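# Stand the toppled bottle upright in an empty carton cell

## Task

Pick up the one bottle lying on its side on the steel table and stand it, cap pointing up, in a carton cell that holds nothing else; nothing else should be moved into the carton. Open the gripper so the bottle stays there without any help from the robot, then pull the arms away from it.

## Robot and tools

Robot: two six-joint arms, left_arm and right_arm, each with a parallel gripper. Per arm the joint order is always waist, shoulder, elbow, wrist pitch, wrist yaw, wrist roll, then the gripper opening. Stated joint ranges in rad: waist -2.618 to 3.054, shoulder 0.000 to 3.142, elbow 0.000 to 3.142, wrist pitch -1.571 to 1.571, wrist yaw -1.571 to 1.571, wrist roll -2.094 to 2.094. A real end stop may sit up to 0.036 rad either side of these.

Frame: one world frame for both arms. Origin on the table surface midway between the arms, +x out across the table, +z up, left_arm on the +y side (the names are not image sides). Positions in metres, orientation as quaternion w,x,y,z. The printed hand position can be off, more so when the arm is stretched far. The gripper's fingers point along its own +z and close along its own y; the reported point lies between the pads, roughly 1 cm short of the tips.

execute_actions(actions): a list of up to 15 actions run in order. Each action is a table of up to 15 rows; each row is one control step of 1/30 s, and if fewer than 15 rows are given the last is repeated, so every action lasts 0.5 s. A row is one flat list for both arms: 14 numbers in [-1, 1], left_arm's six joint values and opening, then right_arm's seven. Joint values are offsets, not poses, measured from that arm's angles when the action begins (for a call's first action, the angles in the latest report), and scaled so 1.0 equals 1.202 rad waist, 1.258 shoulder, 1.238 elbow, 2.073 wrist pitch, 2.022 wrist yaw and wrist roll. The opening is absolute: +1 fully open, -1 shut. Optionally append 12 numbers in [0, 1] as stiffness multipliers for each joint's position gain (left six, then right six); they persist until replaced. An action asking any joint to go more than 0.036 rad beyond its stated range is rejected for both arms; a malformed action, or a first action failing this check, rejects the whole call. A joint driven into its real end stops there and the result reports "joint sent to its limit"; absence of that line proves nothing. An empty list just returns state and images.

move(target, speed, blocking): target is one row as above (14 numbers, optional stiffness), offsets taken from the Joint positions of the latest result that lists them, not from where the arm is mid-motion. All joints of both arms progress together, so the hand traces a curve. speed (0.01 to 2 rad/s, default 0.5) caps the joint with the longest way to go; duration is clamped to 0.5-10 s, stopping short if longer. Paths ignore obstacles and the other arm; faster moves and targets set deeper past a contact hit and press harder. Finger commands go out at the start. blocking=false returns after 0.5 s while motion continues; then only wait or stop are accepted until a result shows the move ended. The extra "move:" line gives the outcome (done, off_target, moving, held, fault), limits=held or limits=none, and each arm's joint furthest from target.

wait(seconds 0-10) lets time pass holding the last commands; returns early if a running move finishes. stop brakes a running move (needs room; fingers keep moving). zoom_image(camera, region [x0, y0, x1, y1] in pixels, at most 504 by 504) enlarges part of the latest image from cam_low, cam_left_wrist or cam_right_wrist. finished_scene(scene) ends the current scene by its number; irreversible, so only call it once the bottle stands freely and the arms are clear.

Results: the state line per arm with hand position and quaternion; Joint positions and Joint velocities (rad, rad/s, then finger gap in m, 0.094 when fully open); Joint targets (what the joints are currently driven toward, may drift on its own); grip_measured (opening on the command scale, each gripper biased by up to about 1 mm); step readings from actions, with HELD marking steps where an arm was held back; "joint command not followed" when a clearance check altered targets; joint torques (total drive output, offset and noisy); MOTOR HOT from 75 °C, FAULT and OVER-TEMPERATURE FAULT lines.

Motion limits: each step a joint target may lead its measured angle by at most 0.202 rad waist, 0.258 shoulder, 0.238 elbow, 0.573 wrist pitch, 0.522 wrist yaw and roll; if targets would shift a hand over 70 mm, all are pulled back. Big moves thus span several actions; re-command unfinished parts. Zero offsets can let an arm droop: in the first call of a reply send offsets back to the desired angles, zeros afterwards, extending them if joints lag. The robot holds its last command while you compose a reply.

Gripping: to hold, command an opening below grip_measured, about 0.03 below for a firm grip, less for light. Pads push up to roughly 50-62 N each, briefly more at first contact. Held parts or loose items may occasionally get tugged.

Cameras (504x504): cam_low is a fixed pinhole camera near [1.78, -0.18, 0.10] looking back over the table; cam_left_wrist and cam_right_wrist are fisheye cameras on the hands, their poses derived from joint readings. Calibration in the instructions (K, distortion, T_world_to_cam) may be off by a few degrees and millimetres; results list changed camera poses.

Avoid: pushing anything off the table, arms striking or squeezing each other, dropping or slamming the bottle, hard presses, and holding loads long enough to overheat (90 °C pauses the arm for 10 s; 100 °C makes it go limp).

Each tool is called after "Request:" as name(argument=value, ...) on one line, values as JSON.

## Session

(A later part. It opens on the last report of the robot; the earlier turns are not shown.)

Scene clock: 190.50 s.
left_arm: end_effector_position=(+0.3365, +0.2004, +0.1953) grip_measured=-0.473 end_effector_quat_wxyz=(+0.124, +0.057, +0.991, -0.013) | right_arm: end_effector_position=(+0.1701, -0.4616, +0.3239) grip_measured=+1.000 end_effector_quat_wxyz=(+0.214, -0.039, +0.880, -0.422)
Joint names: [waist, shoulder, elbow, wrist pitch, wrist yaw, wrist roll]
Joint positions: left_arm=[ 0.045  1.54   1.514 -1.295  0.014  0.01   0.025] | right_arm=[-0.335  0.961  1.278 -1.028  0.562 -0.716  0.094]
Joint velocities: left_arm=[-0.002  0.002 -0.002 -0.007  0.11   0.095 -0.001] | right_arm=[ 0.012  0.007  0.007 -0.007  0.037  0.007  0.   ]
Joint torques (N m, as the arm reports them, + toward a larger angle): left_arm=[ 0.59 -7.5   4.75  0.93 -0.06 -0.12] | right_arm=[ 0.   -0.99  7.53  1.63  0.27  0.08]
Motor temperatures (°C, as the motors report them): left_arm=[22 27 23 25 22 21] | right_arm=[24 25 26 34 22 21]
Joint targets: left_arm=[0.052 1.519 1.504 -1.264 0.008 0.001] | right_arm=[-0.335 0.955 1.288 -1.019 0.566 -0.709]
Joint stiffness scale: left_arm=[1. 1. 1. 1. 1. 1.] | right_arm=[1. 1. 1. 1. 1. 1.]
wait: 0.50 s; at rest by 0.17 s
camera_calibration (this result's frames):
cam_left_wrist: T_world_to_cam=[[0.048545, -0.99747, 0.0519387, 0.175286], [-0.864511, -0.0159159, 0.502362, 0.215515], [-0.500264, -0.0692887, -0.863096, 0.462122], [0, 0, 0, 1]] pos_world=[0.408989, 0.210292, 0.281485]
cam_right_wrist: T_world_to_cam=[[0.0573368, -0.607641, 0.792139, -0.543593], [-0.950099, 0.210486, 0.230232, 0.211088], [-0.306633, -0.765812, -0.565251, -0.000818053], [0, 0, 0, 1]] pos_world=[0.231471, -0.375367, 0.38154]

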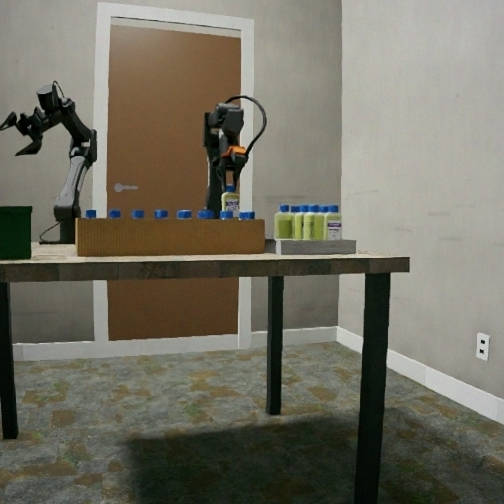

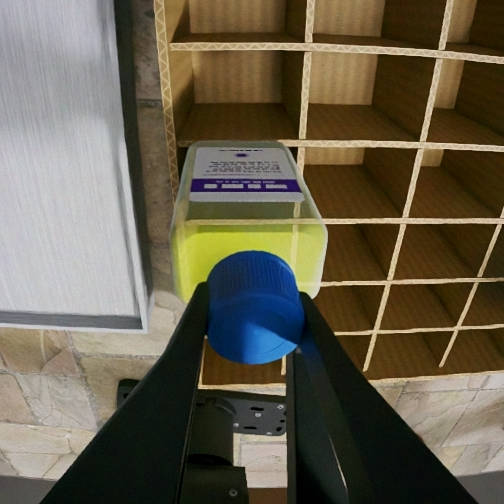

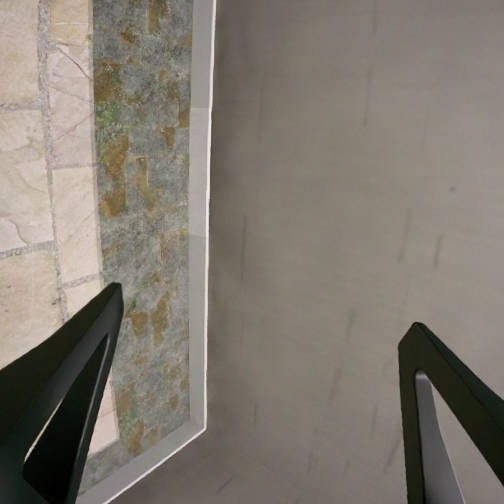

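Request:
zoom_image(camera="cam_left_wrist", region=[140, 90, 340, 250])

Region (140, 90, 340, 250) of cam_left_wrist's 504x504 image, scaled by 2.520, with more detail than that image has; it fills the top 403 rows of this view, and the rest is white.

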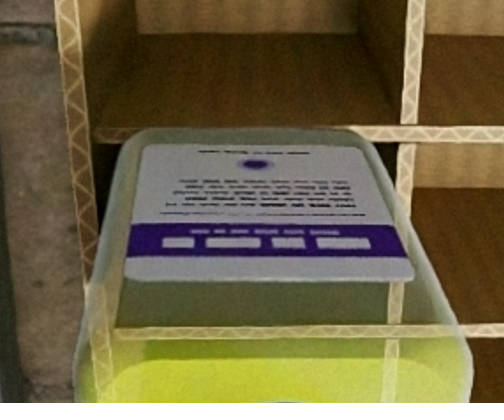

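Request:
execute_actions(actions=[[[0.0058,-0.0167,-0.005,0.015,-0.003,-0.0045,-0.5,0,-0.005,0.008,0.004,0.002,0.0035,1],[0.0058,-0.0167,-0.002,0.013,-0.003,-0.0045,-0.5,0,-0.005,0.008,0.004,0.002,0.0035,1],[0.0058,-0.0167,0.001,0.011,-0.003,-0.0045,-0.5,0,-0.005,0.008,0.004,0.002,0.0035,1],[0.0058,-0.0167,0.003,0.009,-0.003,-0.0045,-0.5,0,-0.005,0.008,0.004,0.002,0.0035,1],[0.0058,-0.0167,0.003,0.007,-0.003,-0.0045,-0.5,0,-0.005,0.008,0.004,0.002,0.0035,1],[0.0058,-0.0167,0.003,0.005,-0.003,-0.0045,-0.5,0,-0.005,0.008,0.004,0.002,0.0035,1],[0.0058,-0.0167,0.003,0.003,-0.003,-0.0045,-0.5,0,-0.005,0.008,0.004,0.002,0.0035,1],[0.0058,-0.0167,0.003,0.001,-0.003,-0.0045,-0.5,0,-0.005,0.008,0.004,0.002,0.0035,1],[0.0058,-0.0167,0.003,-0.001,-0.003,-0.0045,-0.5,0,-0.005,0.008,0.004,0.002,0.0035,1]]])

Request:
wait(seconds=0.5)

Scene clock: 193.57 s.
left_arm: end_effector_position=(+0.3362, +0.2004, +0.1953) grip_measured=-0.473 end_effector_quat_wxyz=(+0.124, +0.057, +0.991, -0.013) | right_arm: end_effector_position=(+0.1701, -0.4616, +0.3239) grip_measured=+1.000 end_effector_quat_wxyz=(+0.214, -0.039, +0.880, -0.422)
Joint names: [waist, shoulder, elbow, wrist pitch, wrist yaw, wrist roll]
Joint positions: left_arm=[ 0.045  1.54   1.514 -1.296  0.014  0.009  0.025] | right_arm=[-0.335  0.961  1.278 -1.028  0.562 -0.716  0.094]
Joint velocities: left_arm=[-0.002 -0.002  0.002 -0.022 -0.022  0.007 -0.002] | right_arm=[-0.007 -0.002 -0.012 -0.066 -0.066 -0.007  0.   ]
Joint torques (N m, as the arm reports them, + toward a larger angle): left_arm=[ 0.63 -7.4   5.65  0.63 -0.04 -0.11] | right_arm=[ 0.03 -0.93  7.56  1.64  0.28  0.08]
Motor temperatures (°C, as the motors report them): left_arm=[22 27 23 25 22 21] | right_arm=[24 25 26 34 22 21]
Joint targets: left_arm=[0.052 1.519 1.518 -1.297 0.008 0.001] | right_arm=[-0.335 0.955 1.288 -1.019 0.566 -0.709]
Joint stiffness scale: left_arm=[1. 1. 1. 1. 1. 1.] | right_arm=[1. 1. 1. 1. 1. 1.]
Step readings (joint positions):
0: left_arm=[0.045 1.540 1.514 -1.295 0.014 0.010] | right_arm=[-0.335 0.961 1.278 -1.028 0.562 -0.716]
1: left_arm=[0.045 1.540 1.514 -1.295 0.014 0.010] | right_arm=[-0.335 0.961 1.278 -1.028 0.562 -0.716]
2: left_arm=[0.045 1.540 1.514 -1.295 0.014 0.009] | right_arm=[-0.335 0.961 1.278 -1.028 0.562 -0.716]
4: left_arm=[0.045 1.540 1.514 -1.295 0.014 0.009] | right_arm=[-0.335 0.961 1.278 -1.028 0.562 -0.716]
8: left_arm=[0.045 1.540 1.514 -1.295 0.014 0.009] | right_arm=[-0.335 0.961 1.278 -1.028 0.562 -0.716]
15: Joint positions above
camera_calibration (this result's frames):
cam_left_wrist: T_world_to_cam=[[0.0489735, -0.997453, 0.0518575, 0.175199], [-0.863925, -0.016248, 0.503358, 0.214988], [-0.501234, -0.0694522, -0.86252, 0.462173], [0, 0, 0, 1]] pos_world=[0.40881, 0.210345, 0.281332]
cam_right_wrist: T_world_to_cam=[[0.0573368, -0.607641, 0.792139, -0.543593], [-0.950099, 0.210486, 0.230232, 0.211088], [-0.306633, -0.765812, -0.565251, -0.000818053], [0, 0, 0, 1]] pos_world=[0.231471, -0.375367, 0.38154]

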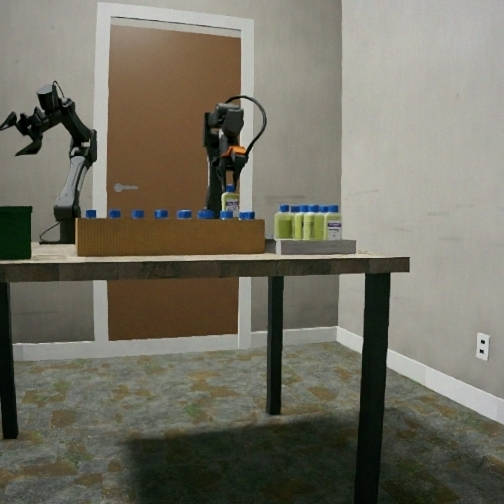

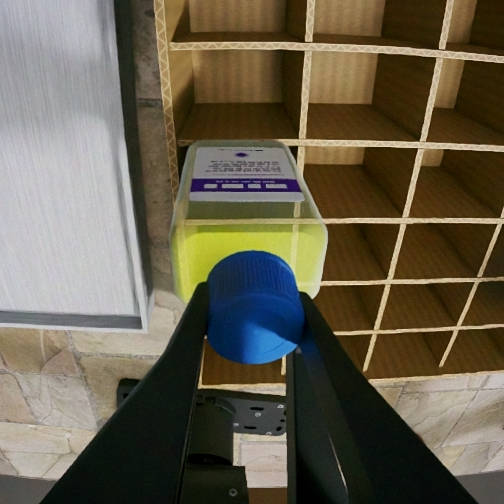

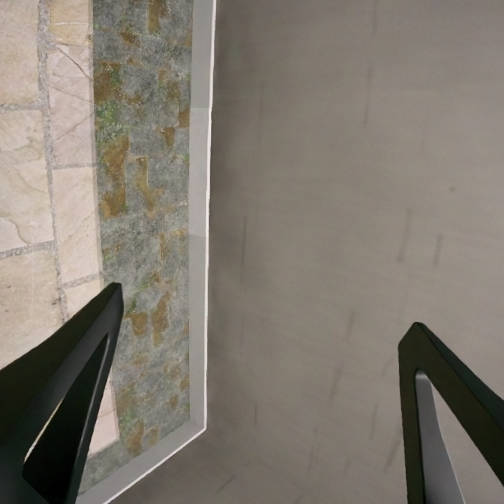

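Scene clock: 194.07 s.
left_arm: end_effector_position=(+0.3362, +0.2004, +0.1953) grip_measured=-0.473 end_effector_quat_wxyz=(+0.124, +0.057, +0.991, -0.013) | right_arm: end_effector_position=(+0.1701, -0.4616, +0.3239) grip_measured=+1.000 end_effector_quat_wxyz=(+0.214, -0.039, +0.880, -0.422)
Joint names: [waist, shoulder, elbow, wrist pitch, wrist yaw, wrist roll]
Joint positions: left_arm=[ 0.045  1.54   1.514 -1.296  0.014  0.009  0.025] | right_arm=[-0.335  0.961  1.278 -1.028  0.562 -0.716  0.094]
Joint velocities: left_arm=[-0.017 -0.007 -0.022  0.022 -0.007  0.081  0.   ] | right_arm=[-0.012 -0.017  0.007  0.007  0.022  0.037  0.   ]
Joint torques (N m, as the arm reports them, + toward a larger angle): left_arm=[ 0.46 -7.53  5.52  0.58 -0.08 -0.12] | right_arm=[ 0.04 -0.97  7.56  1.64  0.27  0.09]
Motor temperatures (°C, as the motors report them): left_arm=[22 27 23 25 22 21] | right_arm=[24 25 26 34 22 21]
Joint targets: left_arm=[0.052 1.519 1.518 -1.297 0.008 0.001] | right_arm=[-0.335 0.955 1.288 -1.019 0.566 -0.709]
Joint stiffness scale: left_arm=[1. 1. 1. 1. 1. 1.] | right_arm=[1. 1. 1. 1. 1. 1.]
wait: 0.50 s; at rest by 0.17 s
camera_calibration (this result's frames):
cam_left_wrist: T_world_to_cam=[[0.0489735, -0.997453, 0.0518575, 0.175199], [-0.863925, -0.016248, 0.503358, 0.214988], [-0.501234, -0.0694522, -0.86252, 0.462173], [0, 0, 0, 1]] pos_world=[0.40881, 0.210345, 0.281332]
cam_right_wrist: T_world_to_cam=[[0.0573368, -0.607641, 0.792139, -0.543593], [-0.950099, 0.210486, 0.230232, 0.211088], [-0.306633, -0.765812, -0.565251, -0.000818053], [0, 0, 0, 1]] pos_world=[0.231471, -0.375367, 0.38154]

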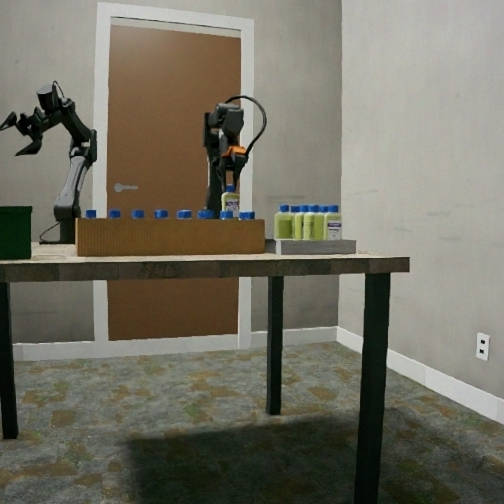

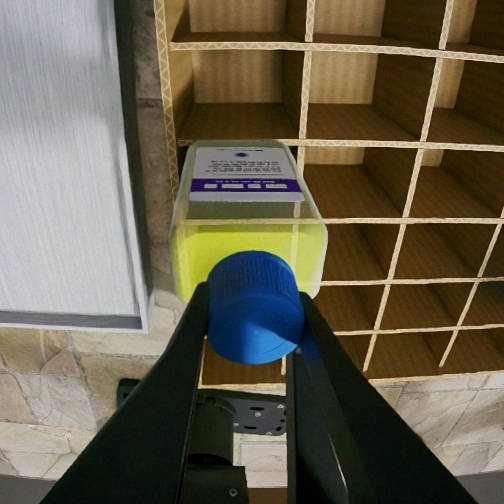

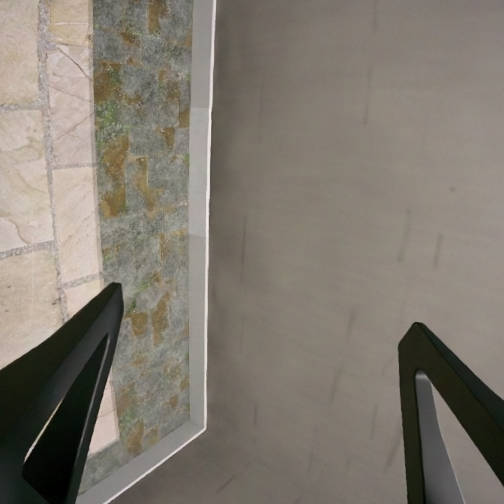

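Request:
execute_actions(actions=[[[0.0058,-0.0167,0.003,-0.002,-0.003,-0.004,-0.5,0,-0.005,0.008,0.004,0.002,0.0035,1],[0.0058,-0.0167,0.003,-0.003,-0.003,-0.004,-0.5,0,-0.005,0.008,0.004,0.002,0.0035,1],[0.0058,-0.0167,0.003,-0.004,-0.003,-0.004,-0.5,0,-0.005,0.008,0.004,0.002,0.0035,1],[0.0058,-0.0167,0.003,-0.005,-0.003,-0.004,-0.5,0,-0.005,0.008,0.004,0.002,0.0035,1],[0.0058,-0.0167,0.003,-0.006,-0.003,-0.004,-0.5,0,-0.005,0.008,0.004,0.002,0.0035,1],[0.0058,-0.0167,0.003,-0.007,-0.003,-0.004,-0.5,0,-0.005,0.008,0.004,0.002,0.0035,1],[0.0058,-0.0167,0.003,-0.008,-0.003,-0.004,-0.5,0,-0.005,0.008,0.004,0.002,0.0035,1]]])

Request:
wait(seconds=0.7)

Scene clock: 195.17 s.
left_arm: end_effector_position=(+0.3354, +0.2005, +0.1951) grip_measured=-0.473 end_effector_quat_wxyz=(+0.122, +0.057, +0.991, -0.013) | right_arm: end_effector_position=(+0.1701, -0.4616, +0.3239) grip_measured=+1.000 end_effector_quat_wxyz=(+0.214, -0.039, +0.880, -0.422)
Joint names: [waist, shoulder, elbow, wrist pitch, wrist yaw, wrist roll]
Joint positions: left_arm=[ 0.045  1.54   1.514 -1.299  0.014  0.009  0.025] | right_arm=[-0.335  0.961  1.278 -1.028  0.562 -0.716  0.094]
Joint velocities: left_arm=[-0.002  0.002 -0.017  0.022 -0.007  0.066  0.   ] | right_arm=[ 0.012  0.007 -0.007  0.007  0.022  0.007  0.   ]
Joint torques (N m, as the arm reports them, + toward a larger angle): left_arm=[ 0.38 -7.48  5.72  0.44 -0.03 -0.06] | right_arm=[ 0.02 -0.96  7.55  1.63  0.27  0.09]
Motor temperatures (°C, as the motors report them): left_arm=[22 27 23 25 22 21] | right_arm=[24 25 26 34 22 21]
Joint targets: left_arm=[0.052 1.519 1.518 -1.312 0.008 0.001] | right_arm=[-0.335 0.955 1.288 -1.019 0.566 -0.709]
Joint stiffness scale: left_arm=[1. 1. 1. 1. 1. 1.] | right_arm=[1. 1. 1. 1. 1. 1.]
Step readings (joint positions):
0: left_arm=[0.045 1.540 1.514 -1.296 0.014 0.009] | right_arm=[-0.335 0.961 1.278 -1.028 0.562 -0.716]
1: left_arm=[0.045 1.540 1.514 -1.296 0.014 0.009] | right_arm=[-0.335 0.961 1.278 -1.028 0.562 -0.716]
2: left_arm=[0.045 1.540 1.514 -1.296 0.014 0.009] | right_arm=[-0.335 0.961 1.278 -1.028 0.562 -0.716]
4: left_arm=[0.045 1.540 1.514 -1.298 0.014 0.009] | right_arm=[-0.335 0.961 1.278 -1.028 0.562 -0.716]
8: left_arm=[0.045 1.540 1.514 -1.299 0.014 0.009] | right_arm=[-0.335 0.961 1.278 -1.028 0.562 -0.716]
15: Joint positions above
camera_calibration (this result's frames):
cam_left_wrist: T_world_to_cam=[[0.0491497, -0.997471, 0.0513364, 0.175382], [-0.862201, -0.0164269, 0.5063, 0.213267], [-0.504176, -0.0691468, -0.860828, 0.462182], [0, 0, 0, 1]] pos_world=[0.40828, 0.2104, 0.280879]
cam_right_wrist: T_world_to_cam=[[0.0573368, -0.607641, 0.792139, -0.543593], [-0.950099, 0.210486, 0.230232, 0.211088], [-0.306633, -0.765812, -0.565251, -0.000818053], [0, 0, 0, 1]] pos_world=[0.231471, -0.375367, 0.38154]

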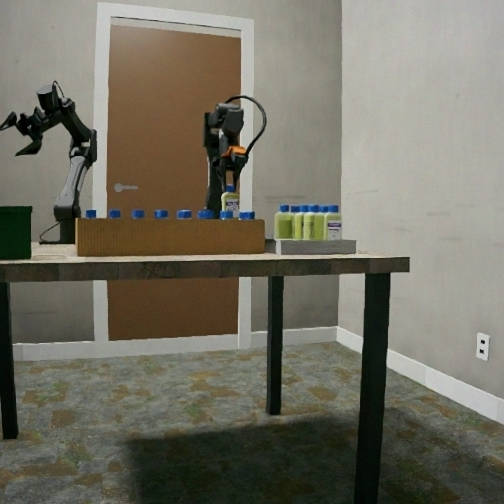

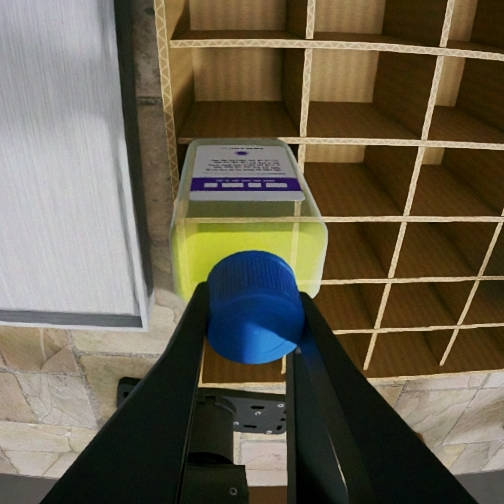

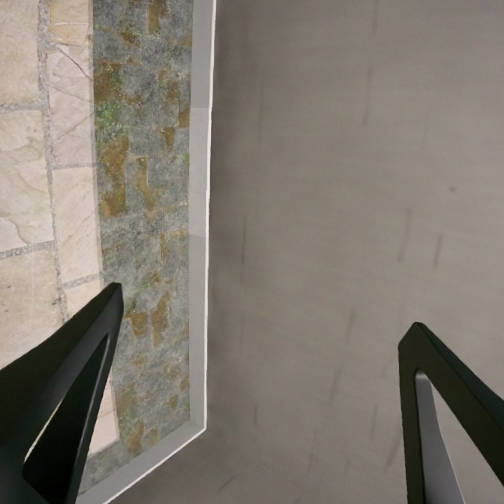

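Scene clock: 195.87 s.
left_arm: end_effector_position=(+0.3354, +0.2005, +0.1951) grip_measured=-0.473 end_effector_quat_wxyz=(+0.122, +0.057, +0.991, -0.013) | right_arm: end_effector_position=(+0.1701, -0.4616, +0.3239) grip_measured=+1.000 end_effector_quat_wxyz=(+0.214, -0.039, +0.880, -0.422)
Joint names: [waist, shoulder, elbow, wrist pitch, wrist yaw, wrist roll]
Joint positions: left_arm=[ 0.045  1.54   1.514 -1.299  0.014  0.009  0.025] | right_arm=[-0.335  0.961  1.278 -1.028  0.562 -0.716  0.094]
Joint velocities: left_arm=[-0.012  0.007 -0.022  0.037  0.066  0.037 -0.   ] | right_arm=[-0.002 -0.002 -0.017 -0.022 -0.022  0.051  0.   ]
Joint torques (N m, as the arm reports them, + toward a larger angle): left_arm=[ 0.4  -7.42  5.59  0.48 -0.08 -0.13] | right_arm=[-0.02 -0.99  7.58  1.63  0.28  0.08]
Motor temperatures (°C, as the motors report them): left_arm=[22 27 23 25 22 21] | right_arm=[24 25 26 34 22 21]
Joint targets: left_arm=[0.052 1.519 1.518 -1.312 0.008 0.001] | right_arm=[-0.335 0.955 1.288 -1.019 0.566 -0.709]
Joint stiffness scale: left_arm=[1. 1. 1. 1. 1. 1.] | right_arm=[1. 1. 1. 1. 1. 1.]
wait: 0.70 s; at rest by 0.17 s
camera_calibration (this result's frames):
cam_left_wrist: T_world_to_cam=[[0.0491497, -0.997471, 0.0513364, 0.175382], [-0.862201, -0.0164269, 0.5063, 0.213267], [-0.504176, -0.0691468, -0.860828, 0.462182], [0, 0, 0, 1]] pos_world=[0.40828, 0.2104, 0.280879]
cam_right_wrist: T_world_to_cam=[[0.0573368, -0.607641, 0.792139, -0.543593], [-0.950099, 0.210486, 0.230232, 0.211088], [-0.306633, -0.765812, -0.565251, -0.000818053], [0, 0, 0, 1]] pos_world=[0.231471, -0.375367, 0.38154]

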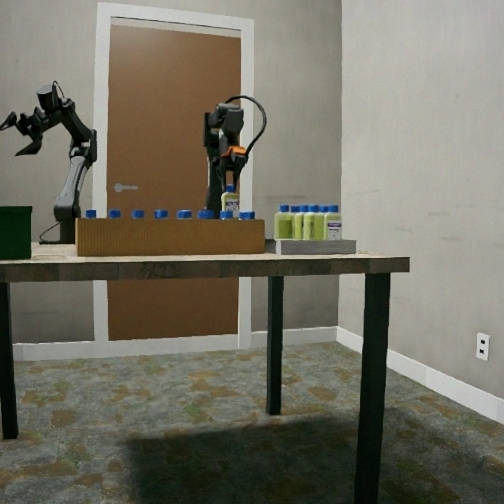

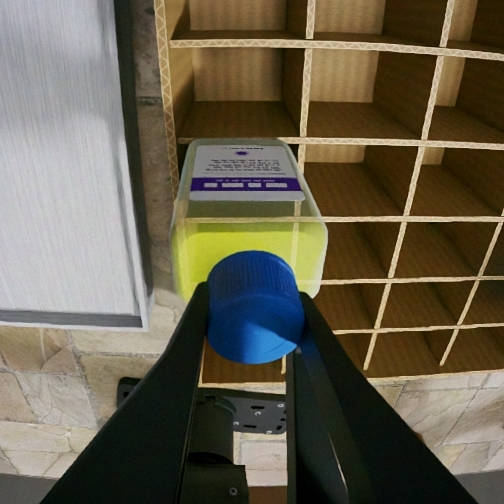

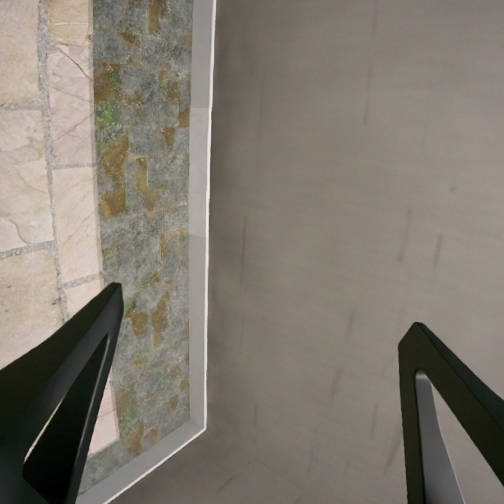

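Request:
zoom_image(camera="cam_left_wrist", region=[140, 90, 340, 250])

Region (140, 90, 340, 250) of cam_left_wrist's 504x504 image, scaled by 2.520, with more detail than that image has; it fills the top 403 rows of this view, and the rest is white.

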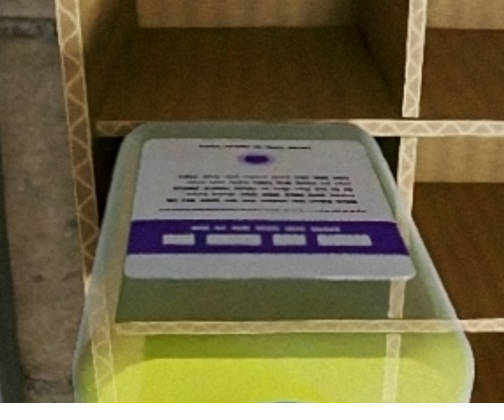

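Request:
execute_actions(actions=[[[0.0058,-0.018,0.003,-0.0063,-0.003,-0.004,-0.5,0,-0.005,0.008,0.004,0.002,0.0035,1],[0.0058,-0.019,0.003,-0.0063,-0.003,-0.004,-0.5,0,-0.005,0.008,0.004,0.002,0.0035,1],[0.0058,-0.020,0.003,-0.0063,-0.003,-0.004,-0.5,0,-0.005,0.008,0.004,0.002,0.0035,1],[0.0058,-0.021,0.003,-0.0063,-0.003,-0.004,-0.5,0,-0.005,0.008,0.004,0.002,0.0035,1],[0.0058,-0.022,0.003,-0.0063,-0.003,-0.004,-0.5,0,-0.005,0.008,0.004,0.002,0.0035,1],[0.0058,-0.023,0.003,-0.0063,-0.003,-0.004,-0.5,0,-0.005,0.008,0.004,0.002,0.0035,1],[0.0058,-0.024,0.003,-0.0063,-0.003,-0.004,-0.5,0,-0.005,0.008,0.004,0.002,0.0035,1],[0.0058,-0.025,0.003,-0.0063,-0.003,-0.004,-0.5,0,-0.005,0.008,0.004,0.002,0.0035,1],[0.0058,-0.0255,0.003,-0.0063,-0.003,-0.004,-0.5,0,-0.005,0.008,0.004,0.002,0.0035,1]]])

Scene clock: 201.80 s.
left_arm: end_effector_position=(+0.3333, +0.2007, +0.1953) grip_measured=-0.473 end_effector_quat_wxyz=(+0.119, +0.057, +0.991, -0.013) | right_arm: end_effector_position=(+0.1701, -0.4616, +0.3239) grip_measured=+1.000 end_effector_quat_wxyz=(+0.214, -0.039, +0.880, -0.422)
Joint names: [waist, shoulder, elbow, wrist pitch, wrist yaw, wrist roll]
Joint positions: left_arm=[ 0.045  1.538  1.514 -1.307  0.014  0.009  0.025] | right_arm=[-0.335  0.961  1.278 -1.028  0.562 -0.716  0.094]
Joint velocities: left_arm=[-0.002  0.002  0.017 -0.066  0.037 -0.037 -0.001] | right_arm=[-0.002  0.002  0.002 -0.022 -0.007 -0.037  0.   ]
Joint torques (N m, as the arm reports them, + toward a larger angle): left_arm=[ 0.54 -8.15  5.64  0.55 -0.12 -0.05] | right_arm=[ 0.02 -0.96  7.52  1.63  0.27  0.08]
Motor temperatures (°C, as the motors report them): left_arm=[22 27 23 25 22 21] | right_arm=[24 25 26 34 22 21]
Joint targets: left_arm=[0.052 1.508 1.518 -1.313 0.008 0.001] | right_arm=[-0.335 0.955 1.288 -1.019 0.566 -0.709]
Joint stiffness scale: left_arm=[1. 1. 1. 1. 1. 1.] | right_arm=[1. 1. 1. 1. 1. 1.]
Step readings (joint positions):
0: left_arm=[0.045 1.540 1.514 -1.299 0.014 0.009] | right_arm=[-0.335 0.961 1.278 -1.028 0.562 -0.716]
1: left_arm=[0.045 1.540 1.514 -1.299 0.014 0.009] | right_arm=[-0.335 0.961 1.278 -1.028 0.562 -0.716]
2: left_arm=[0.045 1.540 1.514 -1.299 0.014 0.009] | right_arm=[-0.335 0.961 1.278 -1.028 0.562 -0.716]
4: left_arm=[0.045 1.540 1.514 -1.299 0.014 0.009] | right_arm=[-0.335 0.961 1.278 -1.028 0.562 -0.716]
8: left_arm=[0.045 1.540 1.514 -1.299 0.014 0.009] | right_arm=[-0.335 0.961 1.278 -1.028 0.562 -0.716]
15: Joint positions above
camera_calibration (this result's frames):
cam_left_wrist: T_world_to_cam=[[0.0494394, -0.997501, 0.0504666, 0.175771], [-0.859306, -0.0167274, 0.511189, 0.2095], [-0.509068, -0.0686391, -0.857985, 0.462289], [0, 0, 0, 1]] pos_world=[0.40667, 0.210567, 0.280672]
cam_right_wrist: T_world_to_cam=[[0.0573368, -0.607641, 0.792139, -0.543593], [-0.950099, 0.210486, 0.230232, 0.211088], [-0.306633, -0.765812, -0.565251, -0.000818053], [0, 0, 0, 1]] pos_world=[0.231471, -0.375367, 0.38154]

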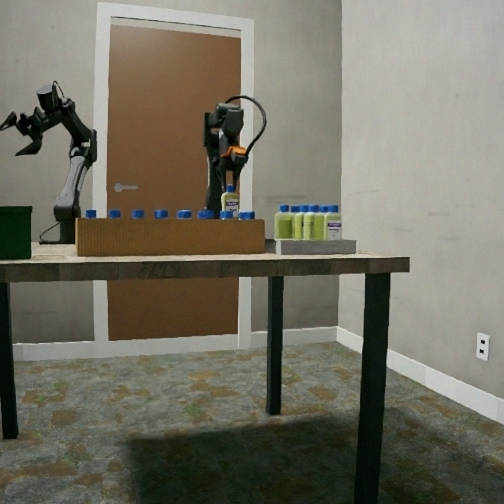

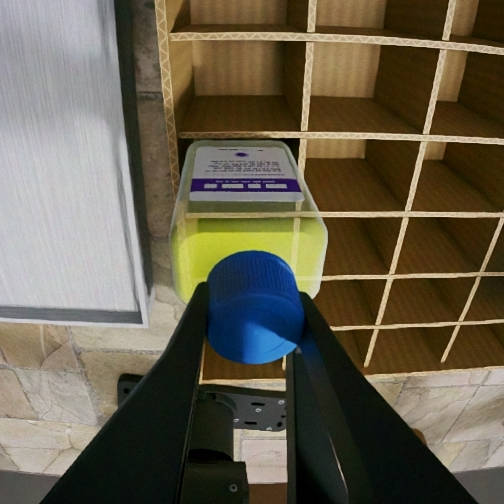

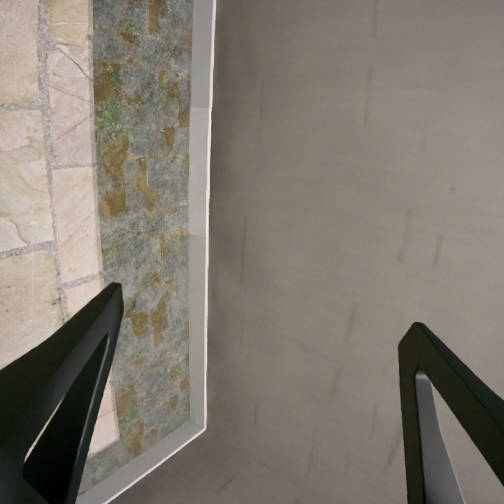

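Request:
wait(seconds=0.5)

Request:
zoom_image(camera="cam_left_wrist", region=[140, 90, 340, 250])

Scene clock: 202.50 s.
left_arm: end_effector_position=(+0.3325, +0.2008, +0.1951) grip_measured=-0.473 end_effector_quat_wxyz=(+0.118, +0.057, +0.991, -0.012) | right_arm: end_effector_position=(+0.1701, -0.4616, +0.3239) grip_measured=+1.000 end_effector_quat_wxyz=(+0.214, -0.039, +0.880, -0.422)
Joint names: [waist, shoulder, elbow, wrist pitch, wrist yaw, wrist roll]
Joint positions: left_arm=[ 0.045  1.538  1.514 -1.31   0.014  0.009  0.025] | right_arm=[-0.335  0.961  1.278 -1.028  0.562 -0.716  0.094]
Joint velocities: left_arm=[ 0.007 -0.002  0.012 -0.037  0.007  0.022 -0.   ] | right_arm=[ 0.017  0.022 -0.012 -0.066  0.081  0.022  0.   ]
Joint torques (N m, as the arm reports them, + toward a larger angle): left_arm=[ 0.49 -8.31  5.51  0.57 -0.08 -0.09] | right_arm=[ 0.02 -0.95  7.54  1.63  0.28  0.08]
Motor temperatures (°C, as the motors report them): left_arm=[22 27 23 25 22 21] | right_arm=[24 25 26 34 22 21]
Joint targets: left_arm=[0.052 1.508 1.518 -1.313 0.008 0.001] | right_arm=[-0.335 0.955 1.288 -1.019 0.566 -0.709]
Joint stiffness scale: left_arm=[1. 1. 1. 1. 1. 1.] | right_arm=[1. 1. 1. 1. 1. 1.]
wait: 0.50 s; at rest by 0.03 s
camera_calibration (this result's frames):
cam_left_wrist: T_world_to_cam=[[0.0495919, -0.997517, 0.0500021, 0.175935], [-0.85775, -0.0168889, 0.51379, 0.207969], [-0.51167, -0.0683691, -0.856458, 0.462281], [0, 0, 0, 1]] pos_world=[0.406196, 0.210616, 0.280274]
cam_right_wrist: T_world_to_cam=[[0.0573368, -0.607641, 0.792139, -0.543593], [-0.950099, 0.210486, 0.230232, 0.211088], [-0.306633, -0.765812, -0.565251, -0.000818053], [0, 0, 0, 1]] pos_world=[0.231471, -0.375367, 0.38154]

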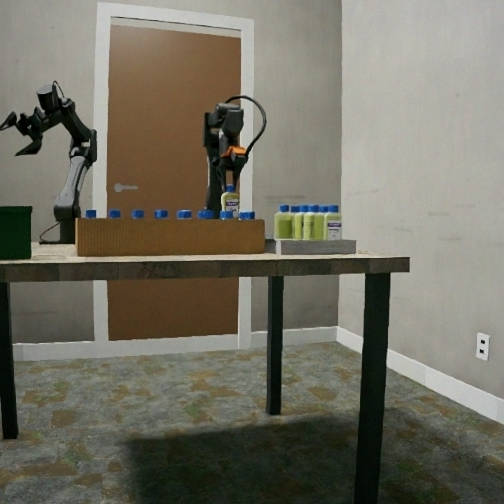

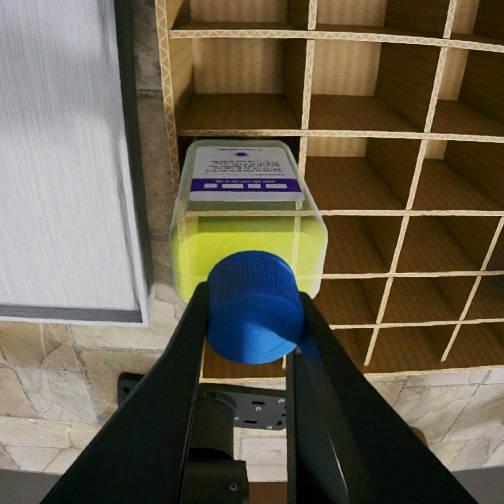

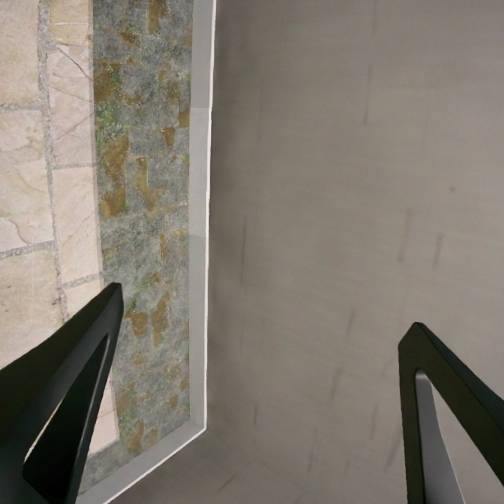

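Region (140, 90, 340, 250) of cam_left_wrist's 504x504 image, scaled by 2.520, with more detail than that image has; it fills the top 403 rows of this view, and the rest is white.

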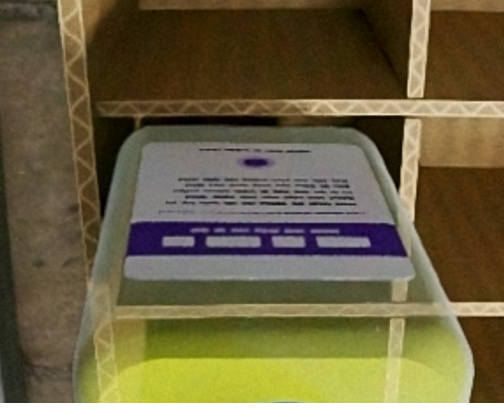

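Request:
execute_actions(actions=[[[0.0058,-0.0238,0.002,0.006,-0.003,-0.004,-0.5,0,-0.005,0.008,0.004,0.002,0.0035,1],[0.0058,-0.024,0.001,0.0125,-0.003,-0.004,-0.5,0,-0.005,0.008,0.004,0.002,0.0035,1],[0.0058,-0.0242,0.0,0.0142,-0.003,-0.004,-0.5,0,-0.005,0.008,0.004,0.002,0.0035,1],[0.0058,-0.0244,-0.0031,0.0157,-0.003,-0.004,-0.5,0,-0.005,0.008,0.004,0.002,0.0035,1],[0.0058,-0.0246,-0.0061,0.0172,-0.003,-0.004,-0.5,0,-0.005,0.008,0.004,0.002,0.0035,1],[0.0058,-0.0248,-0.0092,0.0187,-0.003,-0.004,-0.5,0,-0.005,0.008,0.004,0.002,0.0035,1],[0.0058,-0.025,-0.0122,0.0201,-0.003,-0.004,-0.5,0,-0.005,0.008,0.004,0.002,0.0035,1],[0.0058,-0.0252,-0.0153,0.0216,-0.003,-0.004,-0.5,0,-0.005,0.008,0.004,0.002,0.0035,1],[0.0058,-0.0254,-0.0183,0.0231,-0.003,-0.004,-0.5,0,-0.005,0.008,0.004,0.002,0.0035,1],[0.0058,-0.0256,-0.0214,0.0246,-0.003,-0.004,-0.5,0,-0.005,0.008,0.004,0.002,0.0035,1],[0.0058,-0.0258,-0.0244,0.026,-0.003,-0.004,-0.5,0,-0.005,0.008,0.004,0.002,0.0035,1],[0.0058,-0.026,-0.0275,0.026,-0.003,-0.004,-0.5,0,-0.005,0.008,0.004,0.002,0.0035,1]]])

Request:
wait(seconds=0.5)

Scene clock: 205.50 s.
left_arm: end_effector_position=(+0.3309, +0.2010, +0.1866) grip_measured=-0.473 end_effector_quat_wxyz=(+0.112, +0.057, +0.992, -0.012) | right_arm: end_effector_position=(+0.1701, -0.4616, +0.3239) grip_measured=+1.000 end_effector_quat_wxyz=(+0.214, -0.039, +0.880, -0.422)
Joint names: [waist, shoulder, elbow, wrist pitch, wrist yaw, wrist roll]
Joint positions: left_arm=[ 0.045  1.535  1.48  -1.29   0.014  0.009  0.025] | right_arm=[-0.335  0.961  1.278 -1.028  0.562 -0.716  0.094]
Joint velocities: left_arm=[-0.007 -0.002 -0.042  0.051 -0.037  0.051 -0.001] | right_arm=[ 0.007 -0.002  0.002  0.037  0.007 -0.007  0.   ]
Joint torques (N m, as the arm reports them, + toward a larger angle): left_arm=[ 0.56 -8.31  5.47  0.84 -0.09 -0.11] | right_arm=[ 0.01 -0.94  7.54  1.63  0.28  0.09]
Motor temperatures (°C, as the motors report them): left_arm=[22 27 23 25 22 21] | right_arm=[24 25 26 34 22 21]
Joint targets: left_arm=[0.052 1.505 1.480 -1.256 0.008 0.001] | right_arm=[-0.335 0.955 1.288 -1.019 0.566 -0.709]
Joint stiffness scale: left_arm=[1. 1. 1. 1. 1. 1.] | right_arm=[1. 1. 1. 1. 1. 1.]
Step readings (joint positions):
0: left_arm=[0.045 1.538 1.514 -1.310 0.014 0.009] | right_arm=[-0.335 0.961 1.278 -1.028 0.562 -0.716]
1: left_arm=[0.045 1.538 1.514 -1.310 0.014 0.009] | right_arm=[-0.335 0.961 1.278 -1.028 0.562 -0.716]
2: left_arm=[0.045 1.538 1.514 -1.310 0.014 0.009] | right_arm=[-0.335 0.961 1.278 -1.028 0.562 -0.716]
4: left_arm=[0.045 1.538 1.514 -1.310 0.014 0.009] | right_arm=[-0.335 0.961 1.278 -1.028 0.562 -0.716]
8: left_arm=[0.045 1.536 1.505 -1.301 0.014 0.009] | right_arm=[-0.335 0.961 1.278 -1.028 0.562 -0.716]
15: Joint positions above
camera_calibration (this result's frames):
cam_left_wrist: T_world_to_cam=[[0.0501145, -0.997571, 0.0483724, 0.176759], [-0.852243, -0.0174604, 0.522855, 0.207469], [-0.52074, -0.0674277, -0.851048, 0.455987], [0, 0, 0, 1]] pos_world=[0.405407, 0.210698, 0.271041]
cam_right_wrist: T_world_to_cam=[[0.0573368, -0.607641, 0.792139, -0.543593], [-0.950099, 0.210486, 0.230232, 0.211088], [-0.306633, -0.765812, -0.565251, -0.000818053], [0, 0, 0, 1]] pos_world=[0.231471, -0.375367, 0.38154]

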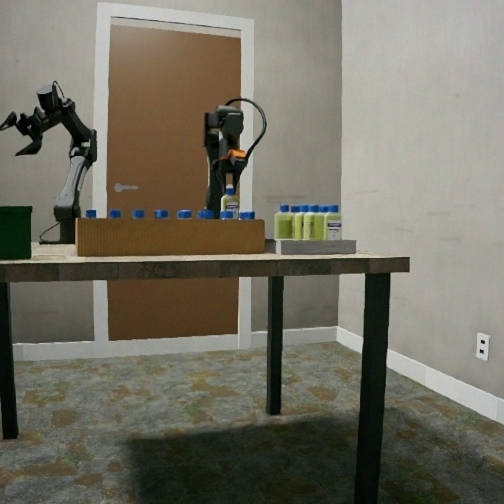

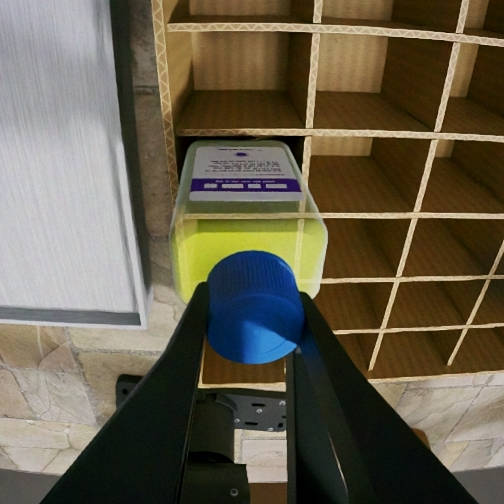

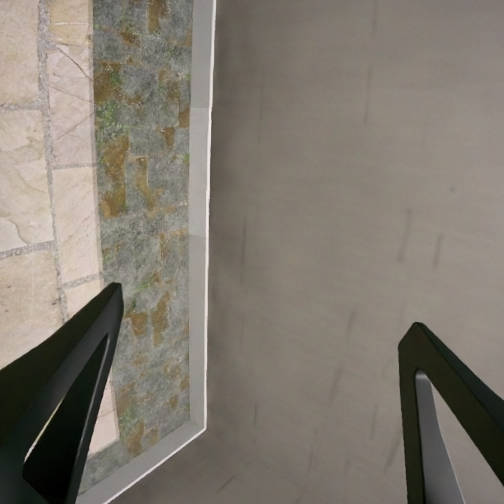

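Scene clock: 206.00 s.
left_arm: end_effector_position=(+0.3320, +0.2008, +0.1867) grip_measured=-0.473 end_effector_quat_wxyz=(+0.115, +0.057, +0.992, -0.012) | right_arm: end_effector_position=(+0.1701, -0.4616, +0.3239) grip_measured=+1.000 end_effector_quat_wxyz=(+0.214, -0.039, +0.880, -0.422)
Joint names: [waist, shoulder, elbow, wrist pitch, wrist yaw, wrist roll]
Joint positions: left_arm=[ 0.045  1.535  1.479 -1.284  0.014  0.009  0.025] | right_arm=[-0.335  0.961  1.278 -1.028  0.562 -0.716  0.094]
Joint velocities: left_arm=[ 0.002 -0.002 -0.012 -0.007  0.022  0.022  0.   ] | right_arm=[-0.022 -0.007 -0.007 -0.037 -0.007 -0.037  0.   ]
Joint torques (N m, as the arm reports them, + toward a larger angle): left_arm=[ 0.46 -8.35  5.5   0.83 -0.08 -0.1 ] | right_arm=[ 0.   -0.96  7.58  1.64  0.28  0.09]
Motor temperatures (°C, as the motors report them): left_arm=[22 27 23 25 22 21] | right_arm=[24 25 26 34 22 21]
Joint targets: left_arm=[0.052 1.505 1.480 -1.257 0.008 0.001] | right_arm=[-0.335 0.955 1.288 -1.019 0.566 -0.709]
Joint stiffness scale: left_arm=[1. 1. 1. 1. 1. 1.] | right_arm=[1. 1. 1. 1. 1. 1.]
wait: 0.50 s; at rest by 0.33 s
camera_calibration (this result's frames):
cam_left_wrist: T_world_to_cam=[[0.0498927, -0.997548, 0.0490715, 0.176519], [-0.854615, -0.0172142, 0.518977, 0.209864], [-0.51686, -0.0678304, -0.853379, 0.455857], [0, 0, 0, 1]] pos_world=[0.40616, 0.21062, 0.271442]
cam_right_wrist: T_world_to_cam=[[0.0573368, -0.607641, 0.792139, -0.543593], [-0.950099, 0.210486, 0.230232, 0.211088], [-0.306633, -0.765812, -0.565251, -0.000818053], [0, 0, 0, 1]] pos_world=[0.231471, -0.375367, 0.38154]

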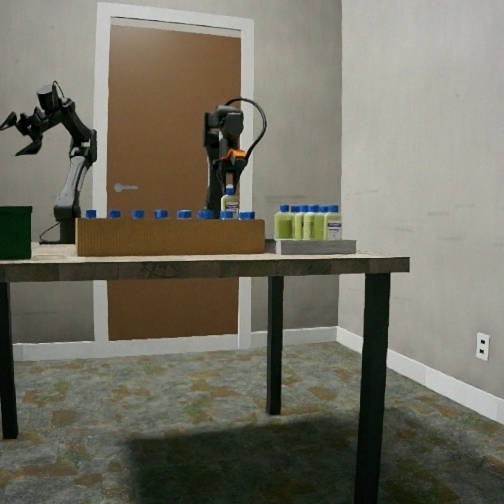

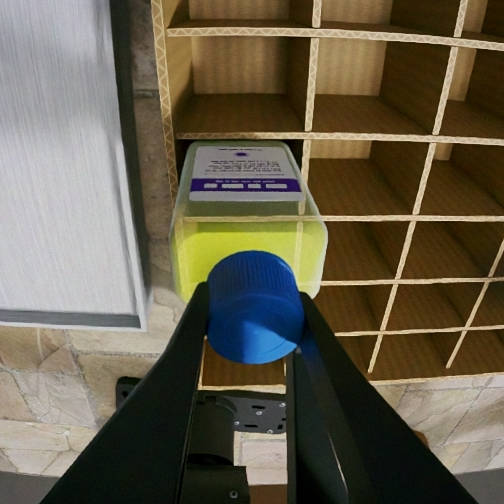

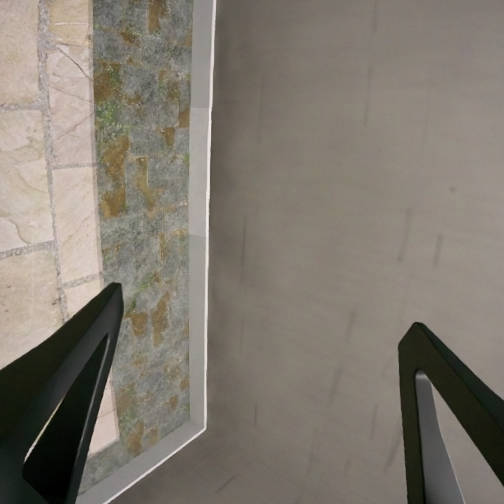

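Request:
execute_actions(actions=[])

Scene clock: 207.37 s.
left_arm: end_effector_position=(+0.3321, +0.2008, +0.1867) grip_measured=-0.473 end_effector_quat_wxyz=(+0.115, +0.057, +0.992, -0.012) | right_arm: end_effector_position=(+0.1701, -0.4616, +0.3239) grip_measured=+1.000 end_effector_quat_wxyz=(+0.214, -0.039, +0.880, -0.422)
Joint names: [waist, shoulder, elbow, wrist pitch, wrist yaw, wrist roll]
Joint positions: left_arm=[ 0.045  1.535  1.479 -1.284  0.014  0.009  0.025] | right_arm=[-0.335  0.961  1.278 -1.028  0.562 -0.716  0.094]
Joint velocities: left_arm=[-0.012  0.002 -0.007  0.022  0.022  0.007 -0.   ] | right_arm=[-0.012 -0.002 -0.017 -0.022  0.051 -0.022  0.   ]
Joint torques (N m, as the arm reports them, + toward a larger angle): left_arm=[ 0.39 -8.28  5.44  0.9  -0.06 -0.07] | right_arm=[ 0.02 -0.97  7.56  1.64  0.27  0.08]
Motor temperatures (°C, as the motors report them): left_arm=[22 27 23 25 22 21] | right_arm=[24 25 26 34 22 21]
Joint targets: left_arm=[0.052 1.505 1.480 -1.256 0.008 0.001] | right_arm=[-0.335 0.955 1.288 -1.019 0.566 -0.709]
Joint stiffness scale: left_arm=[1. 1. 1. 1. 1. 1.] | right_arm=[1. 1. 1. 1. 1. 1.]
camera_calibration (this result's frames):
cam_left_wrist: T_world_to_cam=[[0.049874, -0.997546, 0.0491297, 0.176499], [-0.854812, -0.0171938, 0.518653, 0.210053], [-0.516536, -0.067864, -0.853572, 0.455858], [0, 0, 0, 1]] pos_world=[0.40622, 0.210614, 0.271491]
cam_right_wrist: T_world_to_cam=[[0.0573368, -0.607641, 0.792139, -0.543593], [-0.950099, 0.210486, 0.230232, 0.211088], [-0.306633, -0.765812, -0.565251, -0.000818053], [0, 0, 0, 1]] pos_world=[0.231471, -0.375367, 0.38154]

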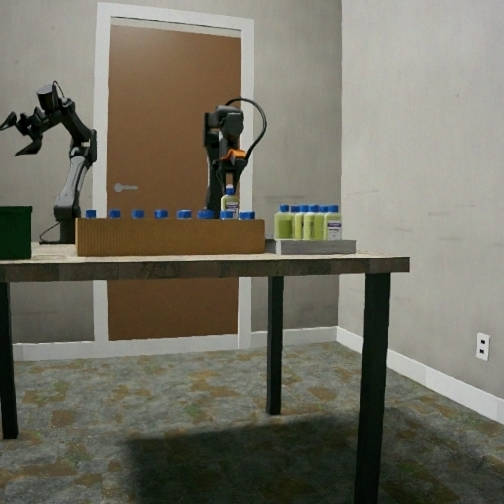

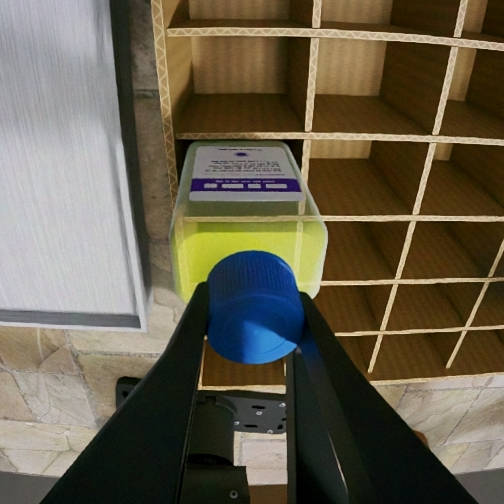

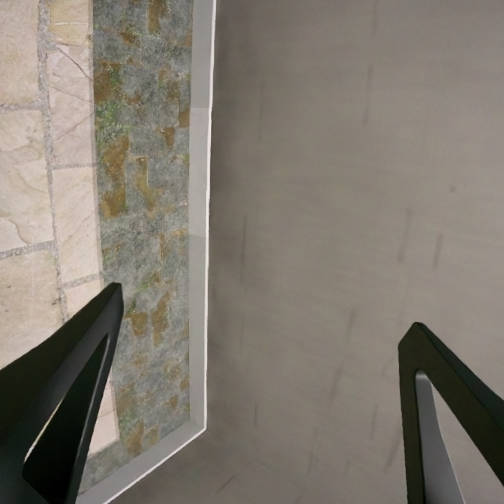

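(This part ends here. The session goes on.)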